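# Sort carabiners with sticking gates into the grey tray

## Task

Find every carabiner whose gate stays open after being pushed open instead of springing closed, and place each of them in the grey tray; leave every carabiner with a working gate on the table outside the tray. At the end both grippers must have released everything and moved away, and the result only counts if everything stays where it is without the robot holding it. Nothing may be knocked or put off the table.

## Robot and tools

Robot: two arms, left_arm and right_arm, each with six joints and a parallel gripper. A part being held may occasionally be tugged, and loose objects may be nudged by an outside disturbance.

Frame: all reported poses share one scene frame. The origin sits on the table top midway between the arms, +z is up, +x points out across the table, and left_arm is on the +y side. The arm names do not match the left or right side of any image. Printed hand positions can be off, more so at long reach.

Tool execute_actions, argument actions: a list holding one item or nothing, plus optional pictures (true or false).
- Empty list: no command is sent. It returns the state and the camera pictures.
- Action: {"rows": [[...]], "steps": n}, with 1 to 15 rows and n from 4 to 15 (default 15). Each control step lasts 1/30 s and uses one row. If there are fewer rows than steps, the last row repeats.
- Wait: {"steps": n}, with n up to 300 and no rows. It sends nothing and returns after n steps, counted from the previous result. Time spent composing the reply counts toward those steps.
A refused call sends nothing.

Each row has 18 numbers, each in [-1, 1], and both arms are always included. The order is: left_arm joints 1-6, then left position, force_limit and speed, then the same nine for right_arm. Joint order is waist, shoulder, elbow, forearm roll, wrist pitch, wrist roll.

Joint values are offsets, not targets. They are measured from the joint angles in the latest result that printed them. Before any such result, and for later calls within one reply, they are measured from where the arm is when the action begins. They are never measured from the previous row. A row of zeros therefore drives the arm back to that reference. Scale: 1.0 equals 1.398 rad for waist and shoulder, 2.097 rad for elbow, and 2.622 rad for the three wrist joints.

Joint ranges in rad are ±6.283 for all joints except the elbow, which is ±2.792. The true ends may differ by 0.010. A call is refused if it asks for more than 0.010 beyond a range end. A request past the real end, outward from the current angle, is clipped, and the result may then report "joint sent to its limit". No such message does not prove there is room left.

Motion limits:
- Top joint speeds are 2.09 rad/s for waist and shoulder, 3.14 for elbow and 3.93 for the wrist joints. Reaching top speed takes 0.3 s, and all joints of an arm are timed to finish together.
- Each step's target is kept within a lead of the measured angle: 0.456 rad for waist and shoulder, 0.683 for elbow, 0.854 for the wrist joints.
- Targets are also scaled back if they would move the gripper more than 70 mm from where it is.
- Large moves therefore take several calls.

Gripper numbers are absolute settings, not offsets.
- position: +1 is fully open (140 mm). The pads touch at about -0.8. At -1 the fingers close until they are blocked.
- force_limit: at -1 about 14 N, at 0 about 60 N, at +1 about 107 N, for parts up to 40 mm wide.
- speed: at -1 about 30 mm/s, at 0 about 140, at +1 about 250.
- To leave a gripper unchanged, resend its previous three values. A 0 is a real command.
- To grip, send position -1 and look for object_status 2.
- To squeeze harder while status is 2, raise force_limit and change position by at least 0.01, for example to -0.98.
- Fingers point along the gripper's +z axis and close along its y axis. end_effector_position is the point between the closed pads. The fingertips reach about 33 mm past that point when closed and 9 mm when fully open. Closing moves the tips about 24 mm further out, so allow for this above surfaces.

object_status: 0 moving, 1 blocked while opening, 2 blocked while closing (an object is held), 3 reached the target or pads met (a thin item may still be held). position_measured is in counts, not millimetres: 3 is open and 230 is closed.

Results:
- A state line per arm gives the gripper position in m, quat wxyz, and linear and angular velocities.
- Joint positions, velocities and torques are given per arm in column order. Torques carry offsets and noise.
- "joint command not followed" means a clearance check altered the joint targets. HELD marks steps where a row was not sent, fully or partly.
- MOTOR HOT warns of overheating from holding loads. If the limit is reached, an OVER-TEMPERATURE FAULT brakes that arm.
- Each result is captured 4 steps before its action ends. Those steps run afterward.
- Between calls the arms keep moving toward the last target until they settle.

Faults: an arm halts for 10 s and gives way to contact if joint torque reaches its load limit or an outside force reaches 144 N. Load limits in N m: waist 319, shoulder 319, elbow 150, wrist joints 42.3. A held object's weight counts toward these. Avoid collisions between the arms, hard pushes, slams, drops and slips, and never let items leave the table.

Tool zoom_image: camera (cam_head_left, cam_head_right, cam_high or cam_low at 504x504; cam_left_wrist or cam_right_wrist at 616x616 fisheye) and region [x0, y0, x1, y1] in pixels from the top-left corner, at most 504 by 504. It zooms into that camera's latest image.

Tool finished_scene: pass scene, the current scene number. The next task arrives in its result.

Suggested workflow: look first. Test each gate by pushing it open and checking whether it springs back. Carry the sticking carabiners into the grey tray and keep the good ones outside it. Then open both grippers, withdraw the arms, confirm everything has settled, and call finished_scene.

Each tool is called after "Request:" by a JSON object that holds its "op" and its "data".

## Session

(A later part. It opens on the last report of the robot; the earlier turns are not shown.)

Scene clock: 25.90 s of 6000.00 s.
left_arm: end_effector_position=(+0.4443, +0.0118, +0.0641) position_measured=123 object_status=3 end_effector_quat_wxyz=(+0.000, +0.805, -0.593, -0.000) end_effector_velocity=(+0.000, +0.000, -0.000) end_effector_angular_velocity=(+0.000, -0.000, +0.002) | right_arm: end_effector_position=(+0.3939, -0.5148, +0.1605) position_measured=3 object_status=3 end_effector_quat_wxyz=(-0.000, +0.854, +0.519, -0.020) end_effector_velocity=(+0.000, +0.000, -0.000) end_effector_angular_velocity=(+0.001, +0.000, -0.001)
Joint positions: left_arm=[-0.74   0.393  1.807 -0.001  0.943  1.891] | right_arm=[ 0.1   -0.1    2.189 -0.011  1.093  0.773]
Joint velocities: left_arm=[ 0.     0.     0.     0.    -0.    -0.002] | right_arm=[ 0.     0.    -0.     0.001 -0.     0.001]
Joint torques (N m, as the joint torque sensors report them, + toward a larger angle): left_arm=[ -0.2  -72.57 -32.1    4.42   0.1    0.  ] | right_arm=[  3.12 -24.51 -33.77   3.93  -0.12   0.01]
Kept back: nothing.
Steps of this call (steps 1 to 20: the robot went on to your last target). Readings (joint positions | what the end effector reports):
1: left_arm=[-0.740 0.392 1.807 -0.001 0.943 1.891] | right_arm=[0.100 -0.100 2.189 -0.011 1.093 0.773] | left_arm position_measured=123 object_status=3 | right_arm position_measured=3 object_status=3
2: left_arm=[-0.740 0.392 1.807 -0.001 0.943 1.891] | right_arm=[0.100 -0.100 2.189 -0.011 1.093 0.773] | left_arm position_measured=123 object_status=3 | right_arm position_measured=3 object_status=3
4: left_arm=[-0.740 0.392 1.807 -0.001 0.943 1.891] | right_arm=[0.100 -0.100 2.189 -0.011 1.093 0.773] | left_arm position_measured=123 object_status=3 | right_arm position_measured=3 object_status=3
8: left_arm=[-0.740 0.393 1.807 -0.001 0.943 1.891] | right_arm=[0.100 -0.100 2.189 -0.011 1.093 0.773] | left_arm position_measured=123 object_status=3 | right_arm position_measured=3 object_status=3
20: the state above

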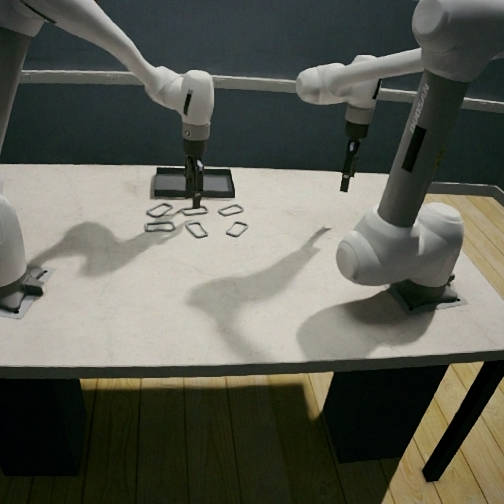

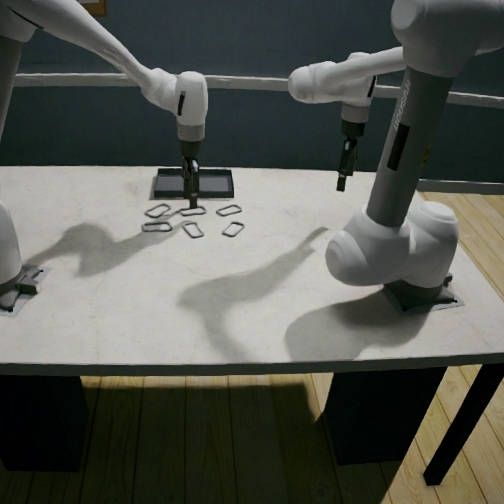

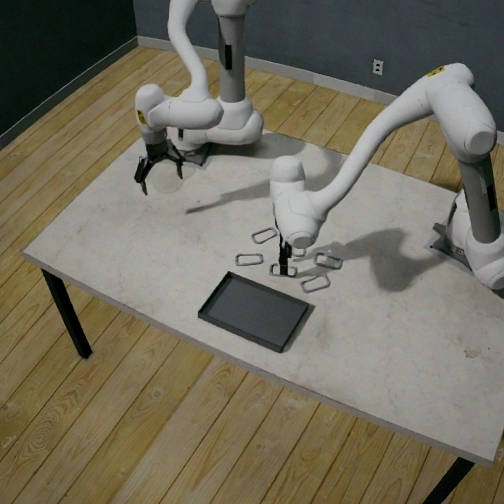

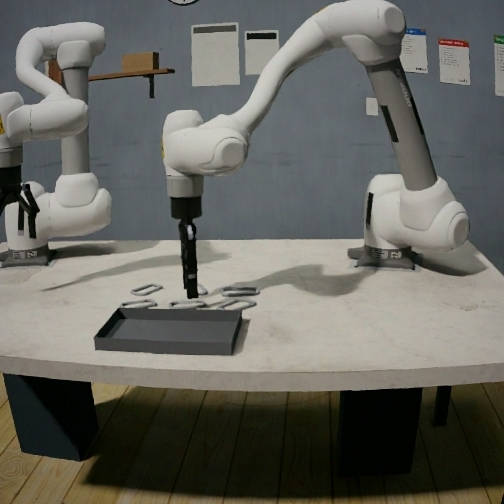

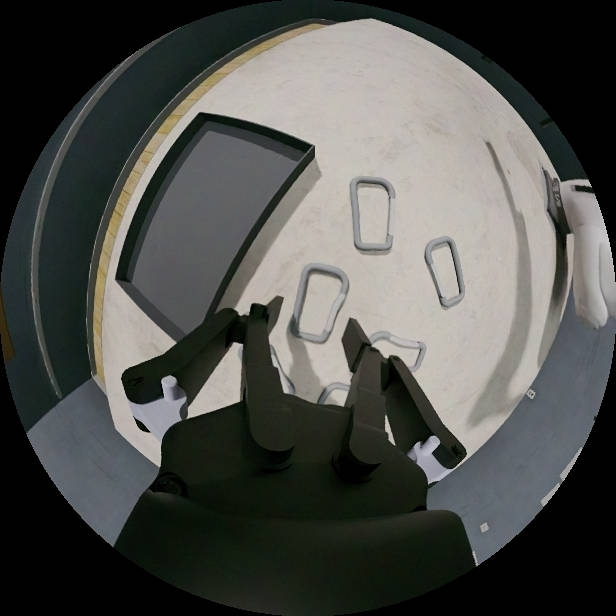

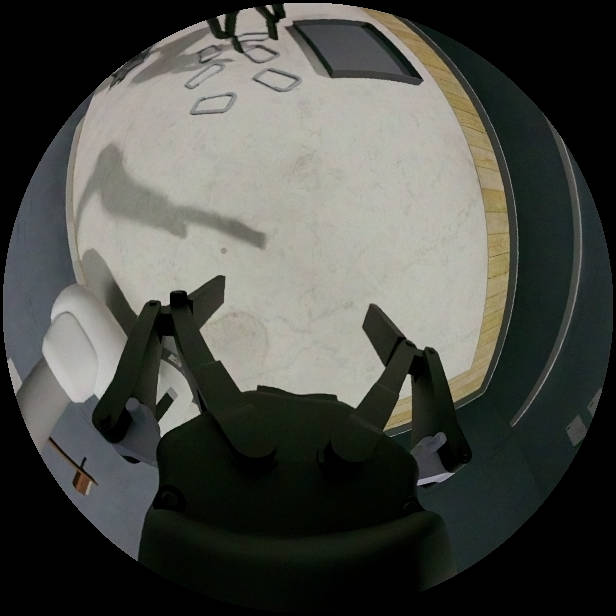

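Request:
{"op": "execute_actions", "data": {"actions": [{"rows":[[0,0.017,0.0075,0,-0.015,0,0.05,0,0,0,0,0,0,0,0,1,0,0]],"steps":12}]}}

Request:
{"op": "execute_actions", "data": {"actions": [{"rows":[[0,0,0,0,0,0,-0.35,0,0,0,0,0,0,0,0,1,0,0]],"steps":13}]}}

Request:
{"op": "execute_actions", "data": {"actions": [{"rows":[[0,0,0,0,0,0,0.05,0,0,0,0,0,0,0,0,1,0,0],[0,0,0,0,0,0,0.05,0,0,0,0,0,0,0,0,1,0,0],[0,0,0,0,0,0,0.05,0,0,0,0,0,0,0,0,1,0,0],[0,0,0,0,0,0,0.05,0,0,0,0,0,0,0,0,1,0,0],[0,0,0,0,0,0,0.05,0,0,0,0,0,0,0,0,1,0,0],[0,-0.017,-0.0075,0,0.015,0,0.05,0,0,0,0,0,0,0,0,1,0,0]],"steps":15}], "pictures": true}}

Request:
{"op": "zoom_image", "data": {"camera": "cam_left_wrist", "region": [220,220,420,400]}}

Scene clock: 26.30 s of 6000.00 s.
left_arm: end_effector_position=(+0.4443, +0.0117, +0.0418) position_measured=123 object_status=3 end_effector_quat_wxyz=(+0.000, +0.805, -0.593, -0.001) end_effector_velocity=(-0.001, -0.001, -0.014) end_effector_angular_velocity=(-0.002, -0.002, -0.004) | right_arm: end_effector_position=(+0.3939, -0.5148, +0.1605) position_measured=3 object_status=3 end_effector_quat_wxyz=(-0.000, +0.854, +0.519, -0.020) end_effector_velocity=(-0.000, -0.000, -0.000) end_effector_angular_velocity=(-0.000, +0.001, -0.000)
Joint positions: left_arm=[-0.741  0.415  1.822 -0.001  0.905  1.891] | right_arm=[ 0.1   -0.1    2.189 -0.011  1.093  0.773]
Joint velocities: left_arm=[-0.002  0.014  0.01   0.    -0.027  0.002] | right_arm=[-0.  0.  0.  0. -0.  0.]
Joint torques (N m, as the joint torque sensors report them, + toward a larger angle): left_arm=[ -0.14 -73.86 -32.55   4.37   0.19   0.09] | right_arm=[  2.87 -26.69 -34.05   3.84  -0.15  -0.17]
Steps of this call (steps 1 to 4: the robot went on to your last target; steps 5 to 12: the first 8 steps of this action). Readings (joint positions | what the end effector reports):
5: left_arm=[-0.740 0.393 1.807 -0.001 0.943 1.891] | right_arm=[0.100 -0.100 2.189 -0.011 1.093 0.773] | left_arm position_measured=123 object_status=3 | right_arm position_measured=3 object_status=3
6: left_arm=[-0.740 0.396 1.809 -0.001 0.938 1.891] | right_arm=[0.100 -0.100 2.189 -0.011 1.093 0.773] | left_arm position_measured=123 object_status=3 | right_arm position_measured=3 object_status=3
8: left_arm=[-0.741 0.408 1.818 -0.001 0.918 1.891] | right_arm=[0.100 -0.100 2.189 -0.011 1.093 0.773] | left_arm position_measured=123 object_status=3 | right_arm position_measured=3 object_status=3
12: the state above

Scene clock: 26.73 s of 6000.00 s.
left_arm: end_effector_position=(+0.4444, +0.0116, +0.0409) position_measured=169 object_status=0 end_effector_quat_wxyz=(+0.000, +0.805, -0.593, -0.000) end_effector_velocity=(-0.000, -0.000, -0.000) end_effector_angular_velocity=(+0.000, +0.000, -0.001) | right_arm: end_effector_position=(+0.3939, -0.5148, +0.1605) position_measured=3 object_status=3 end_effector_quat_wxyz=(-0.000, +0.854, +0.519, -0.020) end_effector_velocity=(-0.000, -0.000, -0.001) end_effector_angular_velocity=(-0.001, +0.001, -0.000)
Joint positions: left_arm=[-0.741  0.416  1.822 -0.001  0.904  1.891] | right_arm=[ 0.1   -0.1    2.189 -0.011  1.093  0.773]
Joint velocities: left_arm=[-0.     0.    -0.    -0.     0.     0.001] | right_arm=[-0.     0.     0.001 -0.     0.     0.   ]
Joint torques (N m, as the joint torque sensors report them, + toward a larger angle): left_arm=[ -1.87 -51.63 -16.55   3.16   1.03   0.02] | right_arm=[  4.58 -25.75 -34.04   4.08   0.    -0.34]
Steps of this call (steps 1 to 4: the last 4 steps of your previous action; steps 5 to 13: the first 9 steps of this action, its rows measured from where the robot was after step 4). Readings (joint positions | what the end effector reports):
4: left_arm=[-0.741 0.416 1.822 -0.001 0.904 1.891] | right_arm=[0.100 -0.100 2.189 -0.011 1.093 0.773] | left_arm position_measured=123 object_status=3 | right_arm position_measured=3 object_status=3
5: left_arm=[-0.741 0.416 1.823 -0.001 0.904 1.891] | right_arm=[0.100 -0.100 2.189 -0.011 1.093 0.773] | left_arm position_measured=123 object_status=0 | right_arm position_measured=3 object_status=3
6: left_arm=[-0.741 0.416 1.823 -0.001 0.904 1.891] | right_arm=[0.100 -0.100 2.189 -0.011 1.093 0.773] | left_arm position_measured=125 object_status=0 | right_arm position_measured=3 object_status=3
8: left_arm=[-0.741 0.416 1.823 -0.001 0.904 1.891] | right_arm=[0.100 -0.100 2.189 -0.011 1.093 0.773] | left_arm position_measured=140 object_status=0 | right_arm position_measured=3 object_status=3
12: left_arm=[-0.741 0.416 1.822 -0.001 0.904 1.891] | right_arm=[0.100 -0.100 2.189 -0.011 1.093 0.773] | left_arm position_measured=169 object_status=0 | right_arm position_measured=3 object_status=3
13: the state above

Scene clock: 27.23 s of 6000.00 s.
left_arm: end_effector_position=(+0.4444, +0.0116, +0.0616) position_measured=123 object_status=0 end_effector_quat_wxyz=(+0.000, +0.805, -0.593, -0.000) end_effector_velocity=(-0.004, +0.003, +0.037) end_effector_angular_velocity=(+0.008, +0.006, -0.000) | right_arm: end_effector_position=(+0.3939, -0.5148, +0.1605) position_measured=3 object_status=3 end_effector_quat_wxyz=(-0.000, +0.854, +0.519, -0.020) end_effector_velocity=(-0.000, -0.000, -0.000) end_effector_angular_velocity=(-0.000, +0.000, -0.001)
Joint positions: left_arm=[-0.741  0.395  1.808 -0.001  0.938  1.891] | right_arm=[ 0.1   -0.1    2.189 -0.011  1.093  0.773]
Joint velocities: left_arm=[-0.002 -0.038 -0.024 -0.001  0.072 -0.001] | right_arm=[-0.    -0.001  0.001 -0.     0.     0.001]
Joint torques (N m, as the joint torque sensors report them, + toward a larger angle): left_arm=[ -1.46 -60.76 -29.81   3.93  -0.25   0.03] | right_arm=[  2.64 -25.38 -34.53   3.85  -0.18  -0.27]
Steps of this call (steps 1 to 4: the last 4 steps of your previous action; steps 5 to 15: the first 11 steps of this action, its rows measured from where the robot was after step 4). Readings (joint positions | what the end effector reports):
4: left_arm=[-0.741 0.416 1.822 -0.001 0.904 1.891] | right_arm=[0.100 -0.100 2.189 -0.011 1.093 0.773] | left_arm position_measured=169 object_status=0 | right_arm position_measured=3 object_status=3
5: left_arm=[-0.741 0.416 1.822 -0.001 0.904 1.891] | right_arm=[0.100 -0.100 2.189 -0.011 1.093 0.773] | left_arm position_measured=169 object_status=0 | right_arm position_measured=3 object_status=3
6: left_arm=[-0.741 0.416 1.823 -0.001 0.904 1.891] | right_arm=[0.100 -0.100 2.189 -0.011 1.093 0.773] | left_arm position_measured=169 object_status=0 | right_arm position_measured=3 object_status=3
8: left_arm=[-0.741 0.416 1.823 -0.001 0.904 1.891] | right_arm=[0.100 -0.100 2.189 -0.011 1.093 0.773] | left_arm position_measured=151 object_status=0 | right_arm position_measured=3 object_status=3
12: left_arm=[-0.741 0.407 1.816 -0.001 0.920 1.891] | right_arm=[0.100 -0.100 2.189 -0.011 1.093 0.773] | left_arm position_measured=123 object_status=0 | right_arm position_measured=3 object_status=3
15: the state above

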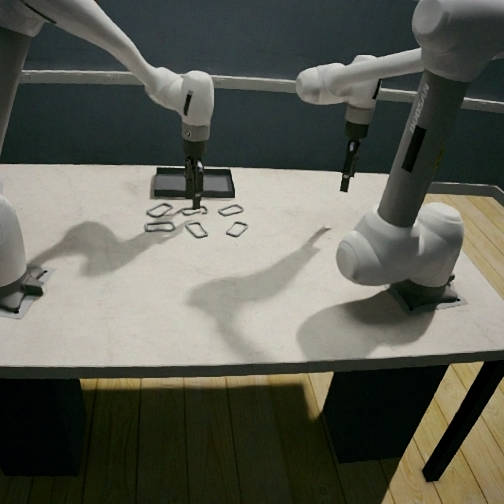

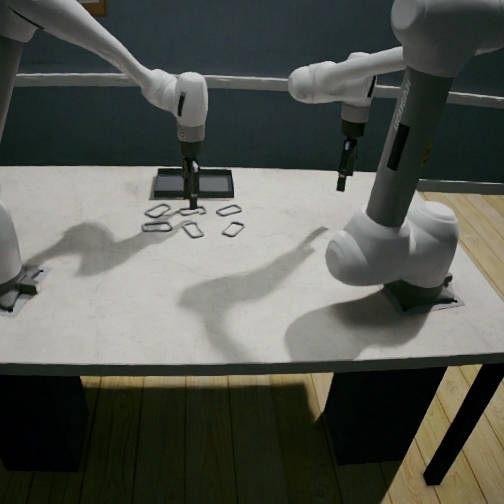

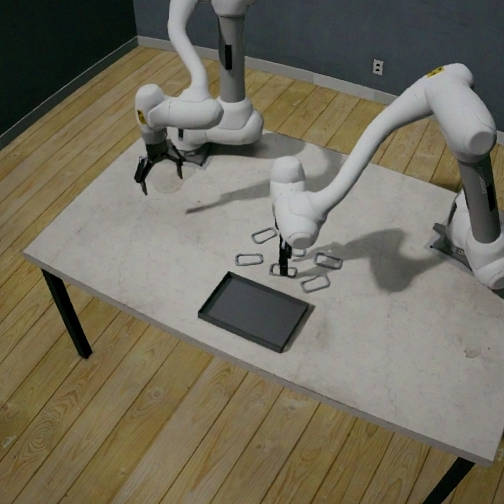

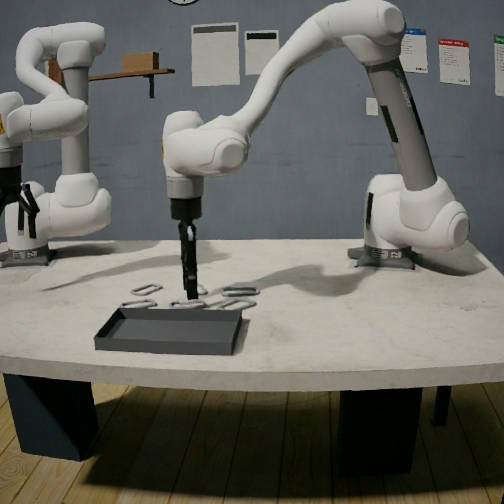

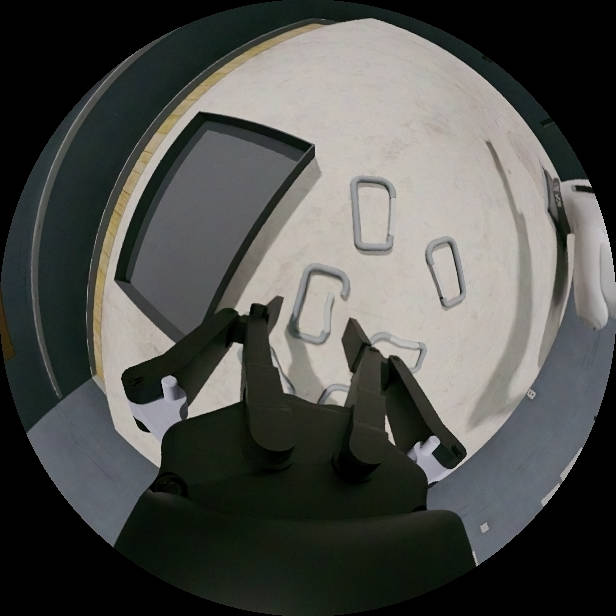

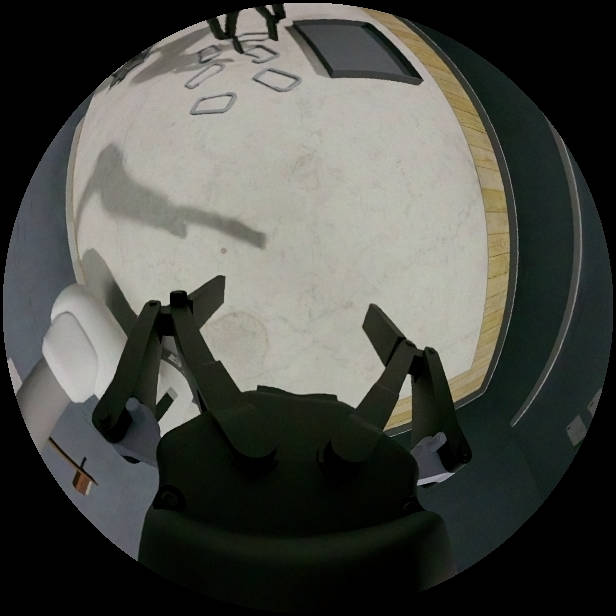

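Region (220, 220, 420, 400) of cam_left_wrist's 616x616 image, scaled by 2.520, with more detail than that image has; it fills the top 454 rows of this view, and the rest is white.

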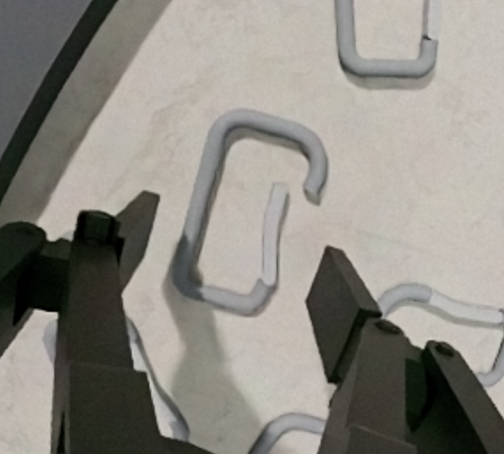

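Request:
{"op": "execute_actions", "data": {"actions": [{"rows":[[0.0172,0.0067,-0.0069,0,0.0019,0.009,-0.45,0,0,0,0,0,0,0,0,1,0,0]],"steps":14}], "pictures": true}}

Request:
{"op": "zoom_image", "data": {"camera": "cam_left_wrist", "region": [220,220,420,400]}}

Scene clock: 27.87 s of 6000.00 s.
left_arm: end_effector_position=(+0.4612, +0.0163, +0.0618) position_measured=184 object_status=0 end_effector_quat_wxyz=(+0.000, +0.806, -0.593, -0.000) end_effector_velocity=(+0.003, +0.001, -0.001) end_effector_angular_velocity=(+0.000, +0.001, -0.001) | right_arm: end_effector_position=(+0.3939, -0.5148, +0.1605) position_measured=3 object_status=3 end_effector_quat_wxyz=(-0.000, +0.854, +0.519, -0.020) end_effector_velocity=(+0.000, +0.000, -0.000) end_effector_angular_velocity=(+0.000, +0.000, +0.000)
Joint positions: left_arm=[-0.717  0.404  1.794 -0.001  0.943  1.914] | right_arm=[ 0.1   -0.1    2.189 -0.011  1.093  0.773]
Joint velocities: left_arm=[ 0.005  0.004 -0.003 -0.001  0.     0.006] | right_arm=[ 0.  0. -0.  0.  0. -0.]
Joint torques (N m, as the joint torque sensors report them, + toward a larger angle): left_arm=[ -2.05 -74.49 -32.64   4.41   0.25   0.03] | right_arm=[  3.88 -25.19 -34.39   3.95  -0.14  -0.36]
Steps of this call (steps 1 to 4: the last 4 steps of your previous action; steps 5 to 9: the robot went on to your last target; steps 10 to 19: the first 10 steps of this action). Readings (joint positions | what the end effector reports):
10: left_arm=[-0.740 0.392 1.807 -0.001 0.943 1.891] | right_arm=[0.100 -0.100 2.189 -0.011 1.093 0.773] | left_arm position_measured=123 object_status=0 | right_arm position_measured=3 object_status=3
11: left_arm=[-0.737 0.394 1.805 -0.001 0.943 1.895] | right_arm=[0.100 -0.100 2.189 -0.011 1.093 0.773] | left_arm position_measured=125 object_status=0 | right_arm position_measured=3 object_status=3
13: left_arm=[-0.725 0.400 1.798 -0.001 0.943 1.907] | right_arm=[0.100 -0.100 2.189 -0.011 1.093 0.773] | left_arm position_measured=140 object_status=0 | right_arm position_measured=3 object_status=3
17: left_arm=[-0.718 0.404 1.795 -0.001 0.943 1.914] | right_arm=[0.100 -0.100 2.189 -0.011 1.093 0.773] | left_arm position_measured=171 object_status=0 | right_arm position_measured=3 object_status=3
19: the state above

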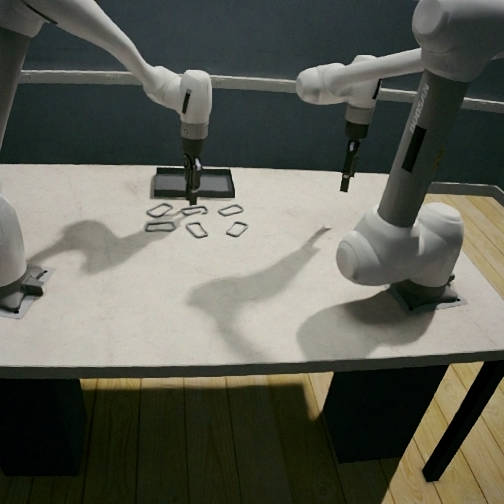

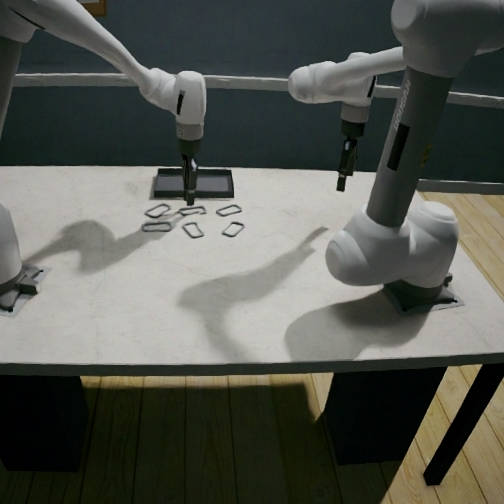

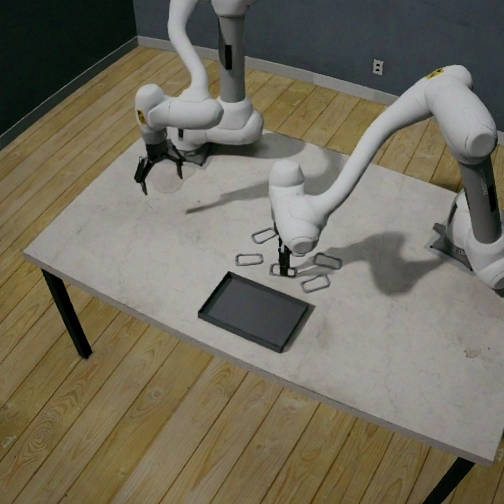

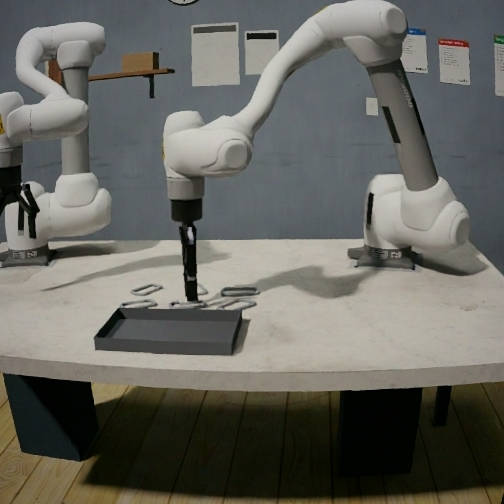

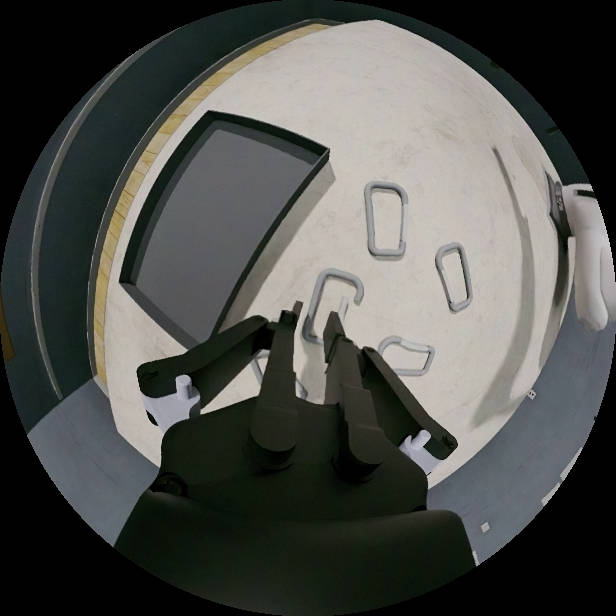

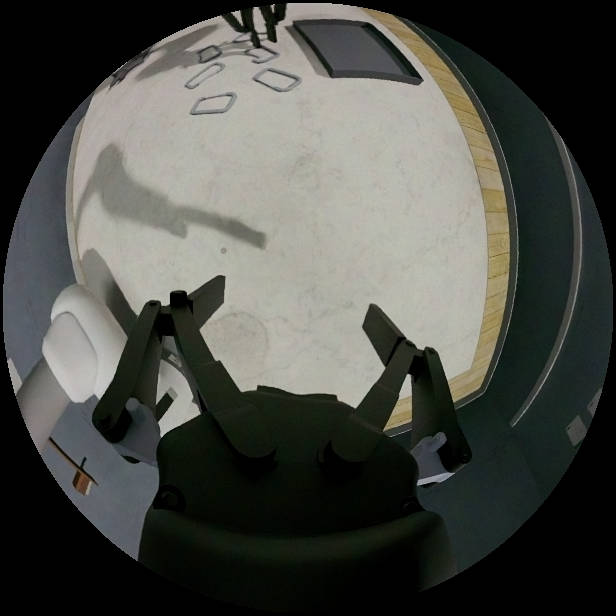

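Region (220, 220, 420, 400) of cam_left_wrist's 616x616 image, scaled by 2.520, with more detail than that image has; it fills the top 454 rows of this view, and the rest is white.

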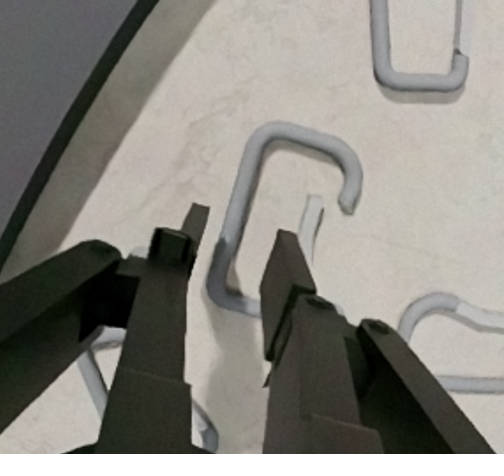

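Request:
{"op": "execute_actions", "data": {"actions": [{"rows":[[0,0.0165,0.0072,0,-0.0145,0,-0.45,0,0,0,0,0,0,0,0,1,0,0]],"steps":13}]}}

Request:
{"op": "execute_actions", "data": {"actions": [{"rows":[[0,-0.001,0,0,0.001,0,-1,0,-0.3,0,0,0,0,0,0,1,0,0]],"steps":15}]}}

Scene clock: 28.30 s of 6000.00 s.
left_arm: end_effector_position=(+0.4614, +0.0162, +0.0396) position_measured=186 object_status=3 end_effector_quat_wxyz=(+0.000, +0.805, -0.593, -0.000) end_effector_velocity=(-0.002, -0.001, -0.010) end_effector_angular_velocity=(-0.000, +0.002, +0.001) | right_arm: end_effector_position=(+0.3939, -0.5148, +0.1605) position_measured=3 object_status=3 end_effector_quat_wxyz=(-0.000, +0.854, +0.519, -0.020) end_effector_velocity=(-0.000, -0.000, -0.000) end_effector_angular_velocity=(-0.000, +0.000, +0.000)
Joint positions: left_arm=[-0.717  0.427  1.809 -0.001  0.906  1.915] | right_arm=[ 0.1   -0.1    2.189 -0.011  1.093  0.773]
Joint velocities: left_arm=[-0.002  0.011  0.007 -0.002 -0.016 -0.002] | right_arm=[-0. -0.  0. -0.  0. -0.]
Joint torques (N m, as the joint torque sensors report them, + toward a larger angle): left_arm=[ -2.48 -75.02 -32.16   4.33   0.27  -0.01] | right_arm=[  3.27 -27.06 -35.45   4.05  -0.17  -0.24]
Steps of this call (steps 1 to 4: the last 4 steps of your previous action; steps 5 to 13: the first 9 steps of this action). Readings (joint positions | what the end effector reports):
5: left_arm=[-0.717 0.405 1.794 -0.001 0.943 1.915] | right_arm=[0.100 -0.100 2.189 -0.011 1.093 0.773] | left_arm position_measured=186 object_status=0 | right_arm position_measured=3 object_status=3
6: left_arm=[-0.717 0.407 1.796 -0.001 0.939 1.915] | right_arm=[0.100 -0.100 2.189 -0.011 1.093 0.773] | left_arm position_measured=186 object_status=3 | right_arm position_measured=3 object_status=3
8: left_arm=[-0.717 0.420 1.804 -0.001 0.919 1.915] | right_arm=[0.100 -0.100 2.189 -0.011 1.093 0.773] | left_arm position_measured=186 object_status=3 | right_arm position_measured=3 object_status=3
12: left_arm=[-0.717 0.426 1.809 -0.001 0.907 1.915] | right_arm=[0.100 -0.100 2.189 -0.011 1.093 0.773] | left_arm position_measured=186 object_status=3 | right_arm position_measured=3 object_status=3
13: the state above

Scene clock: 28.80 s of 6000.00 s.
left_arm: end_effector_position=(+0.4609, +0.0167, +0.0400) position_measured=224 object_status=0 end_effector_quat_wxyz=(+0.000, +0.806, -0.593, -0.001) end_effector_velocity=(-0.001, -0.000, +0.000) end_effector_angular_velocity=(+0.000, +0.001, +0.000) | right_arm: end_effector_position=(+0.3939, -0.5148, +0.1605) position_measured=3 object_status=3 end_effector_quat_wxyz=(-0.000, +0.854, +0.519, -0.020) end_effector_velocity=(+0.000, -0.000, -0.000) end_effector_angular_velocity=(-0.000, +0.000, +0.000)
Joint positions: left_arm=[-0.717  0.426  1.809 -0.001  0.908  1.914] | right_arm=[ 0.1   -0.1    2.189 -0.011  1.093  0.773]
Joint velocities: left_arm=[-0.001 -0.    -0.    -0.001  0.001  0.   ] | right_arm=[-0.  0. -0. -0.  0. -0.]
Joint torques (N m, as the joint torque sensors report them, + toward a larger angle): left_arm=[ -0.46 -75.4  -31.77   4.31   0.2    0.08] | right_arm=[  2.15 -24.86 -35.2    3.95  -0.2   -0.42]
Steps of this call (steps 1 to 4: the last 4 steps of your previous action; steps 5 to 15: the first 11 steps of this action, its rows measured from where the robot was after step 4). Readings (joint positions | what the end effector reports):
4: left_arm=[-0.717 0.427 1.809 -0.001 0.905 1.914] | right_arm=[0.100 -0.100 2.189 -0.011 1.093 0.773] | left_arm position_measured=186 object_status=3 | right_arm position_measured=3 object_status=3
5: left_arm=[-0.717 0.427 1.809 -0.001 0.905 1.914] | right_arm=[0.100 -0.100 2.189 -0.011 1.093 0.773] | left_arm position_measured=186 object_status=0 | right_arm position_measured=3 object_status=3
6: left_arm=[-0.717 0.427 1.809 -0.001 0.905 1.914] | right_arm=[0.100 -0.100 2.189 -0.011 1.093 0.773] | left_arm position_measured=188 object_status=0 | right_arm position_measured=3 object_status=3
8: left_arm=[-0.717 0.427 1.809 -0.001 0.906 1.914] | right_arm=[0.100 -0.100 2.189 -0.011 1.093 0.773] | left_arm position_measured=199 object_status=0 | right_arm position_measured=3 object_status=3
12: left_arm=[-0.717 0.426 1.809 -0.001 0.907 1.914] | right_arm=[0.100 -0.100 2.189 -0.011 1.093 0.773] | left_arm position_measured=222 object_status=0 | right_arm position_measured=3 object_status=3
15: the state above

Request:
{"op": "execute_actions", "data": {"actions": [{"rows":[[0,-0.075,-0.037,0,0.07,0,-1,0,-0.3,0,0,0,0,0,0,1,0,0]],"steps":15}], "pictures": true}}

Scene clock: 29.40 s of 6000.00 s.
left_arm: end_effector_position=(+0.4577, +0.0208, +0.1456) position_measured=224 object_status=2 end_effector_quat_wxyz=(+0.000, +0.805, -0.593, -0.001) end_effector_velocity=(-0.006, +0.008, +0.051) end_effector_angular_velocity=(+0.009, +0.008, -0.002) | right_arm: end_effector_position=(+0.3939, -0.5148, +0.1605) position_measured=3 object_status=3 end_effector_quat_wxyz=(-0.000, +0.854, +0.519, -0.020) end_effector_velocity=(+0.000, +0.000, +0.001) end_effector_angular_velocity=(+0.000, -0.002, +0.000)
Joint positions: left_arm=[-0.717  0.324  1.734 -0.001  1.085  1.914] | right_arm=[ 0.1   -0.1    2.189 -0.011  1.093  0.773]
Joint velocities: left_arm=[-0.    -0.048 -0.036 -0.001  0.096  0.002] | right_arm=[ 0.    -0.002 -0.    -0.    -0.     0.   ]
Joint torques (N m, as the joint torque sensors report them, + toward a larger angle): left_arm=[ -0.72 -52.33 -28.54   3.99   0.12   0.05] | right_arm=[  3.67 -27.28 -34.39   3.91  -0.11  -0.38]
Steps of this call (steps 1 to 4: the last 4 steps of your previous action; steps 5 to 7: the robot went on to your last target; steps 8 to 18: the first 11 steps of this action). Readings (joint positions | what the end effector reports):
8: left_arm=[-0.717 0.426 1.809 -0.001 0.908 1.914] | right_arm=[0.100 -0.100 2.189 -0.011 1.093 0.773] | left_arm position_measured=224 object_status=2 | right_arm position_measured=3 object_status=3
9: left_arm=[-0.717 0.422 1.807 -0.001 0.915 1.914] | right_arm=[0.100 -0.100 2.189 -0.011 1.093 0.773] | left_arm position_measured=224 object_status=2 | right_arm position_measured=3 object_status=3
11: left_arm=[-0.717 0.395 1.786 -0.001 0.963 1.914] | right_arm=[0.100 -0.100 2.189 -0.011 1.093 0.773] | left_arm position_measured=224 object_status=2 | right_arm position_measured=3 object_status=3
15: left_arm=[-0.717 0.340 1.746 -0.001 1.057 1.914] | right_arm=[0.100 -0.100 2.189 -0.011 1.093 0.773] | left_arm position_measured=224 object_status=2 | right_arm position_measured=3 object_status=3
18: the state above

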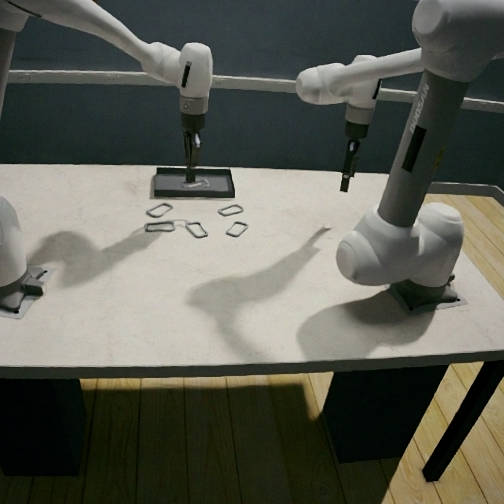

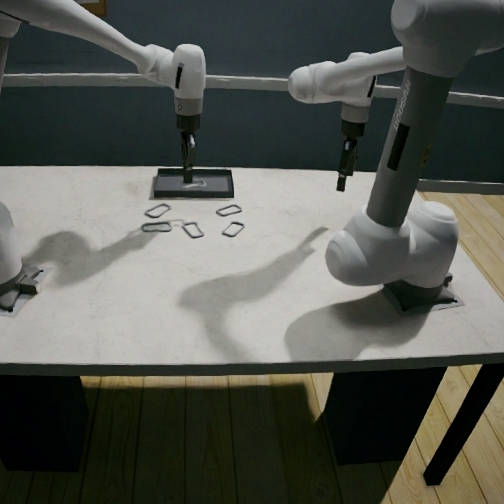

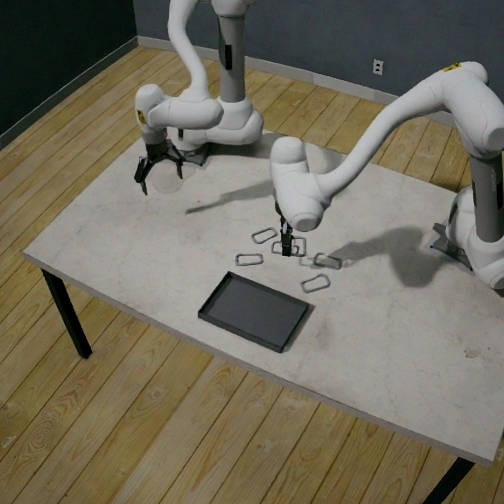

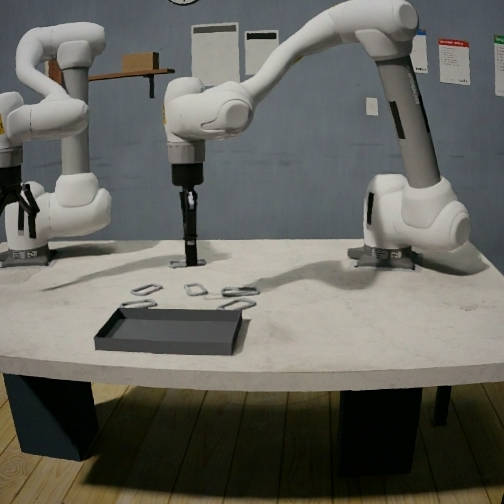

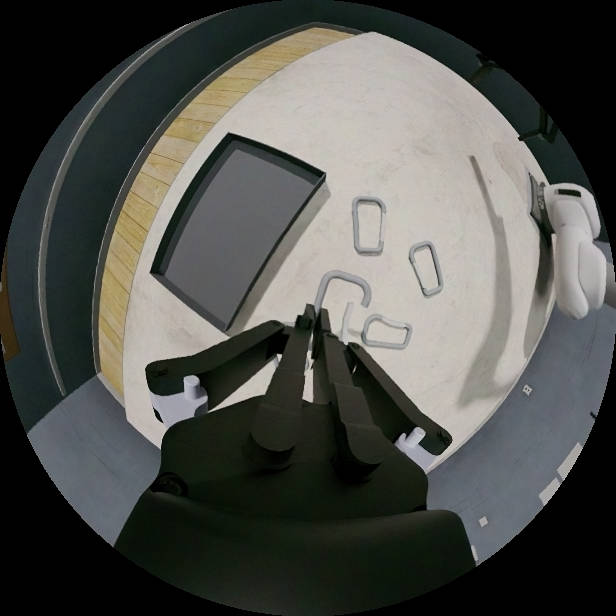

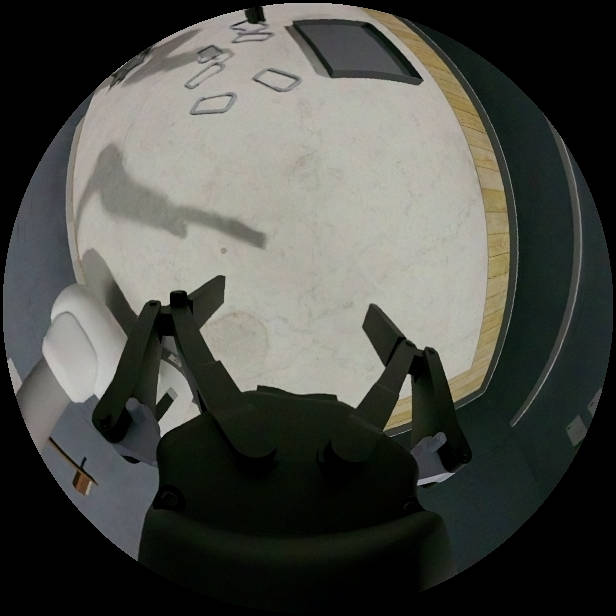

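Request:
{"op": "execute_actions", "data": {"actions": [{"rows":[[0.195,0.1935,-0.174,0,0.035,0.024,-1,0,-0.3,0,0,0,0,0,0,1,0,0]],"steps":15}]}}

Request:
{"op": "execute_actions", "data": {"actions": [{"steps":6}], "pictures": true}}

Scene clock: 29.97 s of 6000.00 s.
left_arm: end_effector_position=(+0.5898, +0.0225, +0.1392) position_measured=224 object_status=2 end_effector_quat_wxyz=(+0.000, +0.836, -0.549, -0.000) end_effector_velocity=(+0.420, +0.054, -0.049) end_effector_angular_velocity=(-0.004, -0.001, +0.333) | right_arm: end_effector_position=(+0.3939, -0.5148, +0.1605) position_measured=3 object_status=3 end_effector_quat_wxyz=(-0.000, +0.854, +0.519, -0.020) end_effector_velocity=(-0.000, +0.000, +0.000) end_effector_angular_velocity=(+0.000, -0.000, +0.001)
Joint positions: left_arm=[-0.58   0.459  1.549 -0.001  1.134  1.946] | right_arm=[ 0.1   -0.1    2.189 -0.011  1.093  0.773]
Joint velocities: left_arm=[ 0.431  0.431 -0.569 -0.002  0.135  0.099] | right_arm=[ 0. -0. -0.  0. -0. -0.]
Joint torques (N m, as the joint torque sensors report them, + toward a larger angle): left_arm=[  1.67 -81.89 -35.03   4.78   0.01  -0.06] | right_arm=[  3.52 -25.83 -34.34   3.9   -0.17  -0.19]
Steps of this call (steps 1 to 4: the last 4 steps of your previous action; steps 5 to 6: the robot went on to your last target; steps 7 to 17: the first 11 steps of this action). Readings (joint positions | what the end effector reports):
7: left_arm=[-0.717 0.321 1.732 -0.001 1.091 1.914] | right_arm=[0.100 -0.100 2.189 -0.011 1.093 0.773] | left_arm position_measured=224 object_status=2 | right_arm position_measured=3 object_status=3
8: left_arm=[-0.713 0.324 1.727 -0.001 1.092 1.915] | right_arm=[0.100 -0.100 2.189 -0.011 1.093 0.773] | left_arm position_measured=224 object_status=2 | right_arm position_measured=3 object_status=3
10: left_arm=[-0.686 0.352 1.689 -0.001 1.101 1.921] | right_arm=[0.100 -0.100 2.189 -0.011 1.093 0.773] | left_arm position_measured=224 object_status=2 | right_arm position_measured=3 object_status=3
14: left_arm=[-0.624 0.415 1.607 -0.001 1.121 1.936] | right_arm=[0.100 -0.100 2.189 -0.011 1.093 0.773] | left_arm position_measured=224 object_status=2 | right_arm position_measured=3 object_status=3
17: the state above

Scene clock: 30.17 s of 6000.00 s.
left_arm: end_effector_position=(+0.6740, +0.0392, +0.1276) position_measured=224 object_status=2 end_effector_quat_wxyz=(+0.000, +0.853, -0.521, -0.000) end_effector_velocity=(+0.407, +0.112, -0.067) end_effector_angular_velocity=(-0.002, -0.002, +0.320) | right_arm: end_effector_position=(+0.3939, -0.5148, +0.1605) position_measured=3 object_status=3 end_effector_quat_wxyz=(-0.000, +0.854, +0.519, -0.020) end_effector_velocity=(-0.000, +0.000, -0.001) end_effector_angular_velocity=(+0.000, +0.002, -0.001)
Joint positions: left_arm=[-0.494  0.545  1.435 -0.001  1.161  1.966] | right_arm=[ 0.1   -0.1    2.189 -0.011  1.093  0.773]
Joint velocities: left_arm=[ 0.418  0.419 -0.552 -0.     0.131  0.098] | right_arm=[ 0.     0.002 -0.     0.001  0.     0.   ]
Joint torques (N m, as the joint torque sensors report them, + toward a larger angle): left_arm=[  2.4  -91.3  -34.99   4.84   0.34   0.22] | right_arm=[  2.53 -25.44 -34.25   3.87  -0.32  -0.18]
Kept back: nothing.
Steps of this call (steps 1 to 4: the last 4 steps of your previous action; steps 5 to 6: the robot went on to your last target). Readings (joint positions | what the end effector reports):
1: left_arm=[-0.565 0.473 1.530 -0.001 1.139 1.949] | right_arm=[0.100 -0.100 2.189 -0.011 1.093 0.773] | left_arm position_measured=224 object_status=2 | right_arm position_measured=3 object_status=3
2: left_arm=[-0.551 0.488 1.511 -0.001 1.143 1.953] | right_arm=[0.100 -0.100 2.189 -0.011 1.093 0.773] | left_arm position_measured=224 object_status=2 | right_arm position_measured=3 object_status=3
4: left_arm=[-0.522 0.517 1.473 -0.001 1.152 1.959] | right_arm=[0.100 -0.100 2.189 -0.011 1.093 0.773] | left_arm position_measured=224 object_status=2 | right_arm position_measured=3 object_status=3
6: the state above

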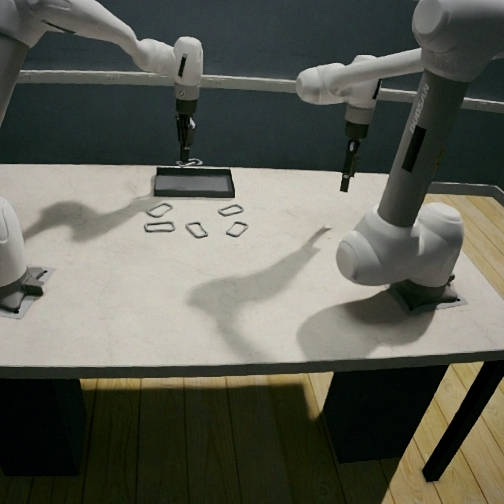

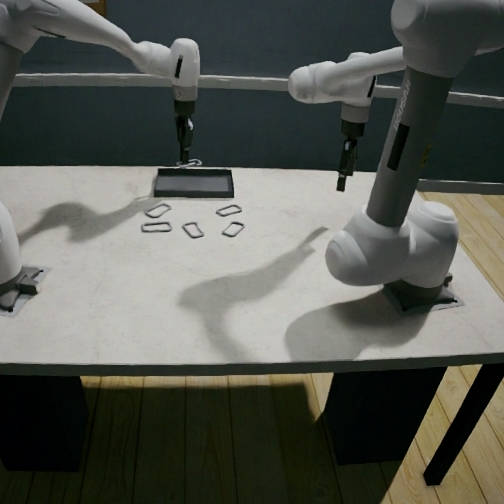

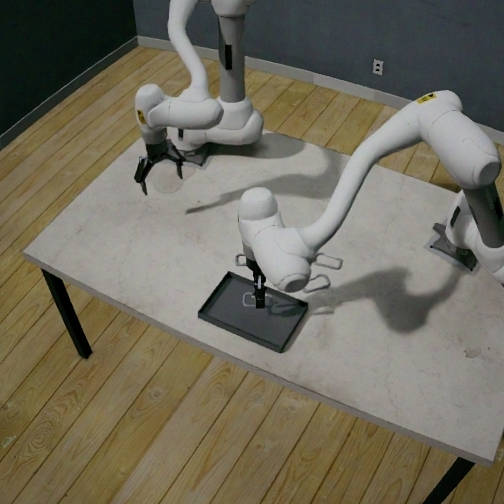

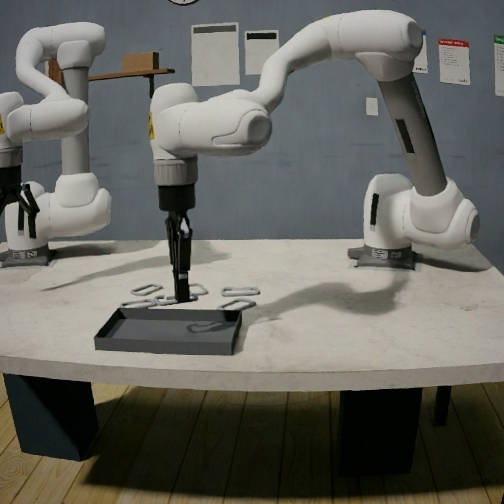

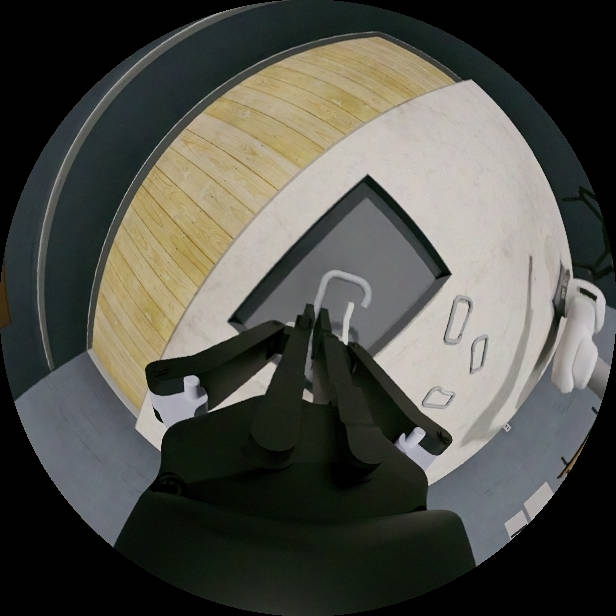

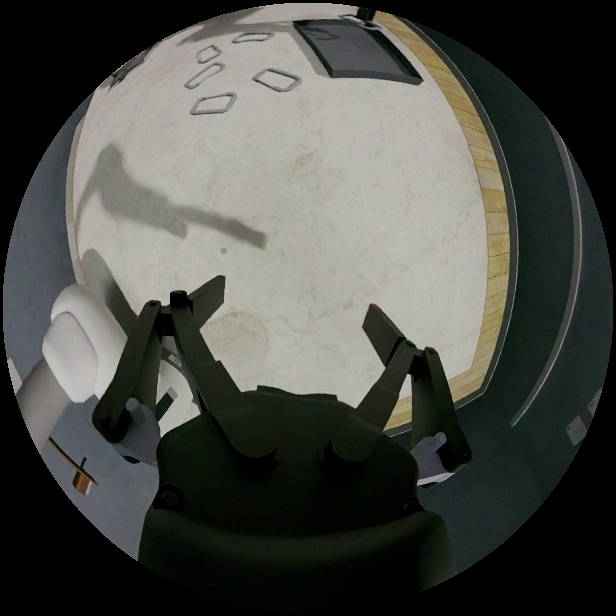

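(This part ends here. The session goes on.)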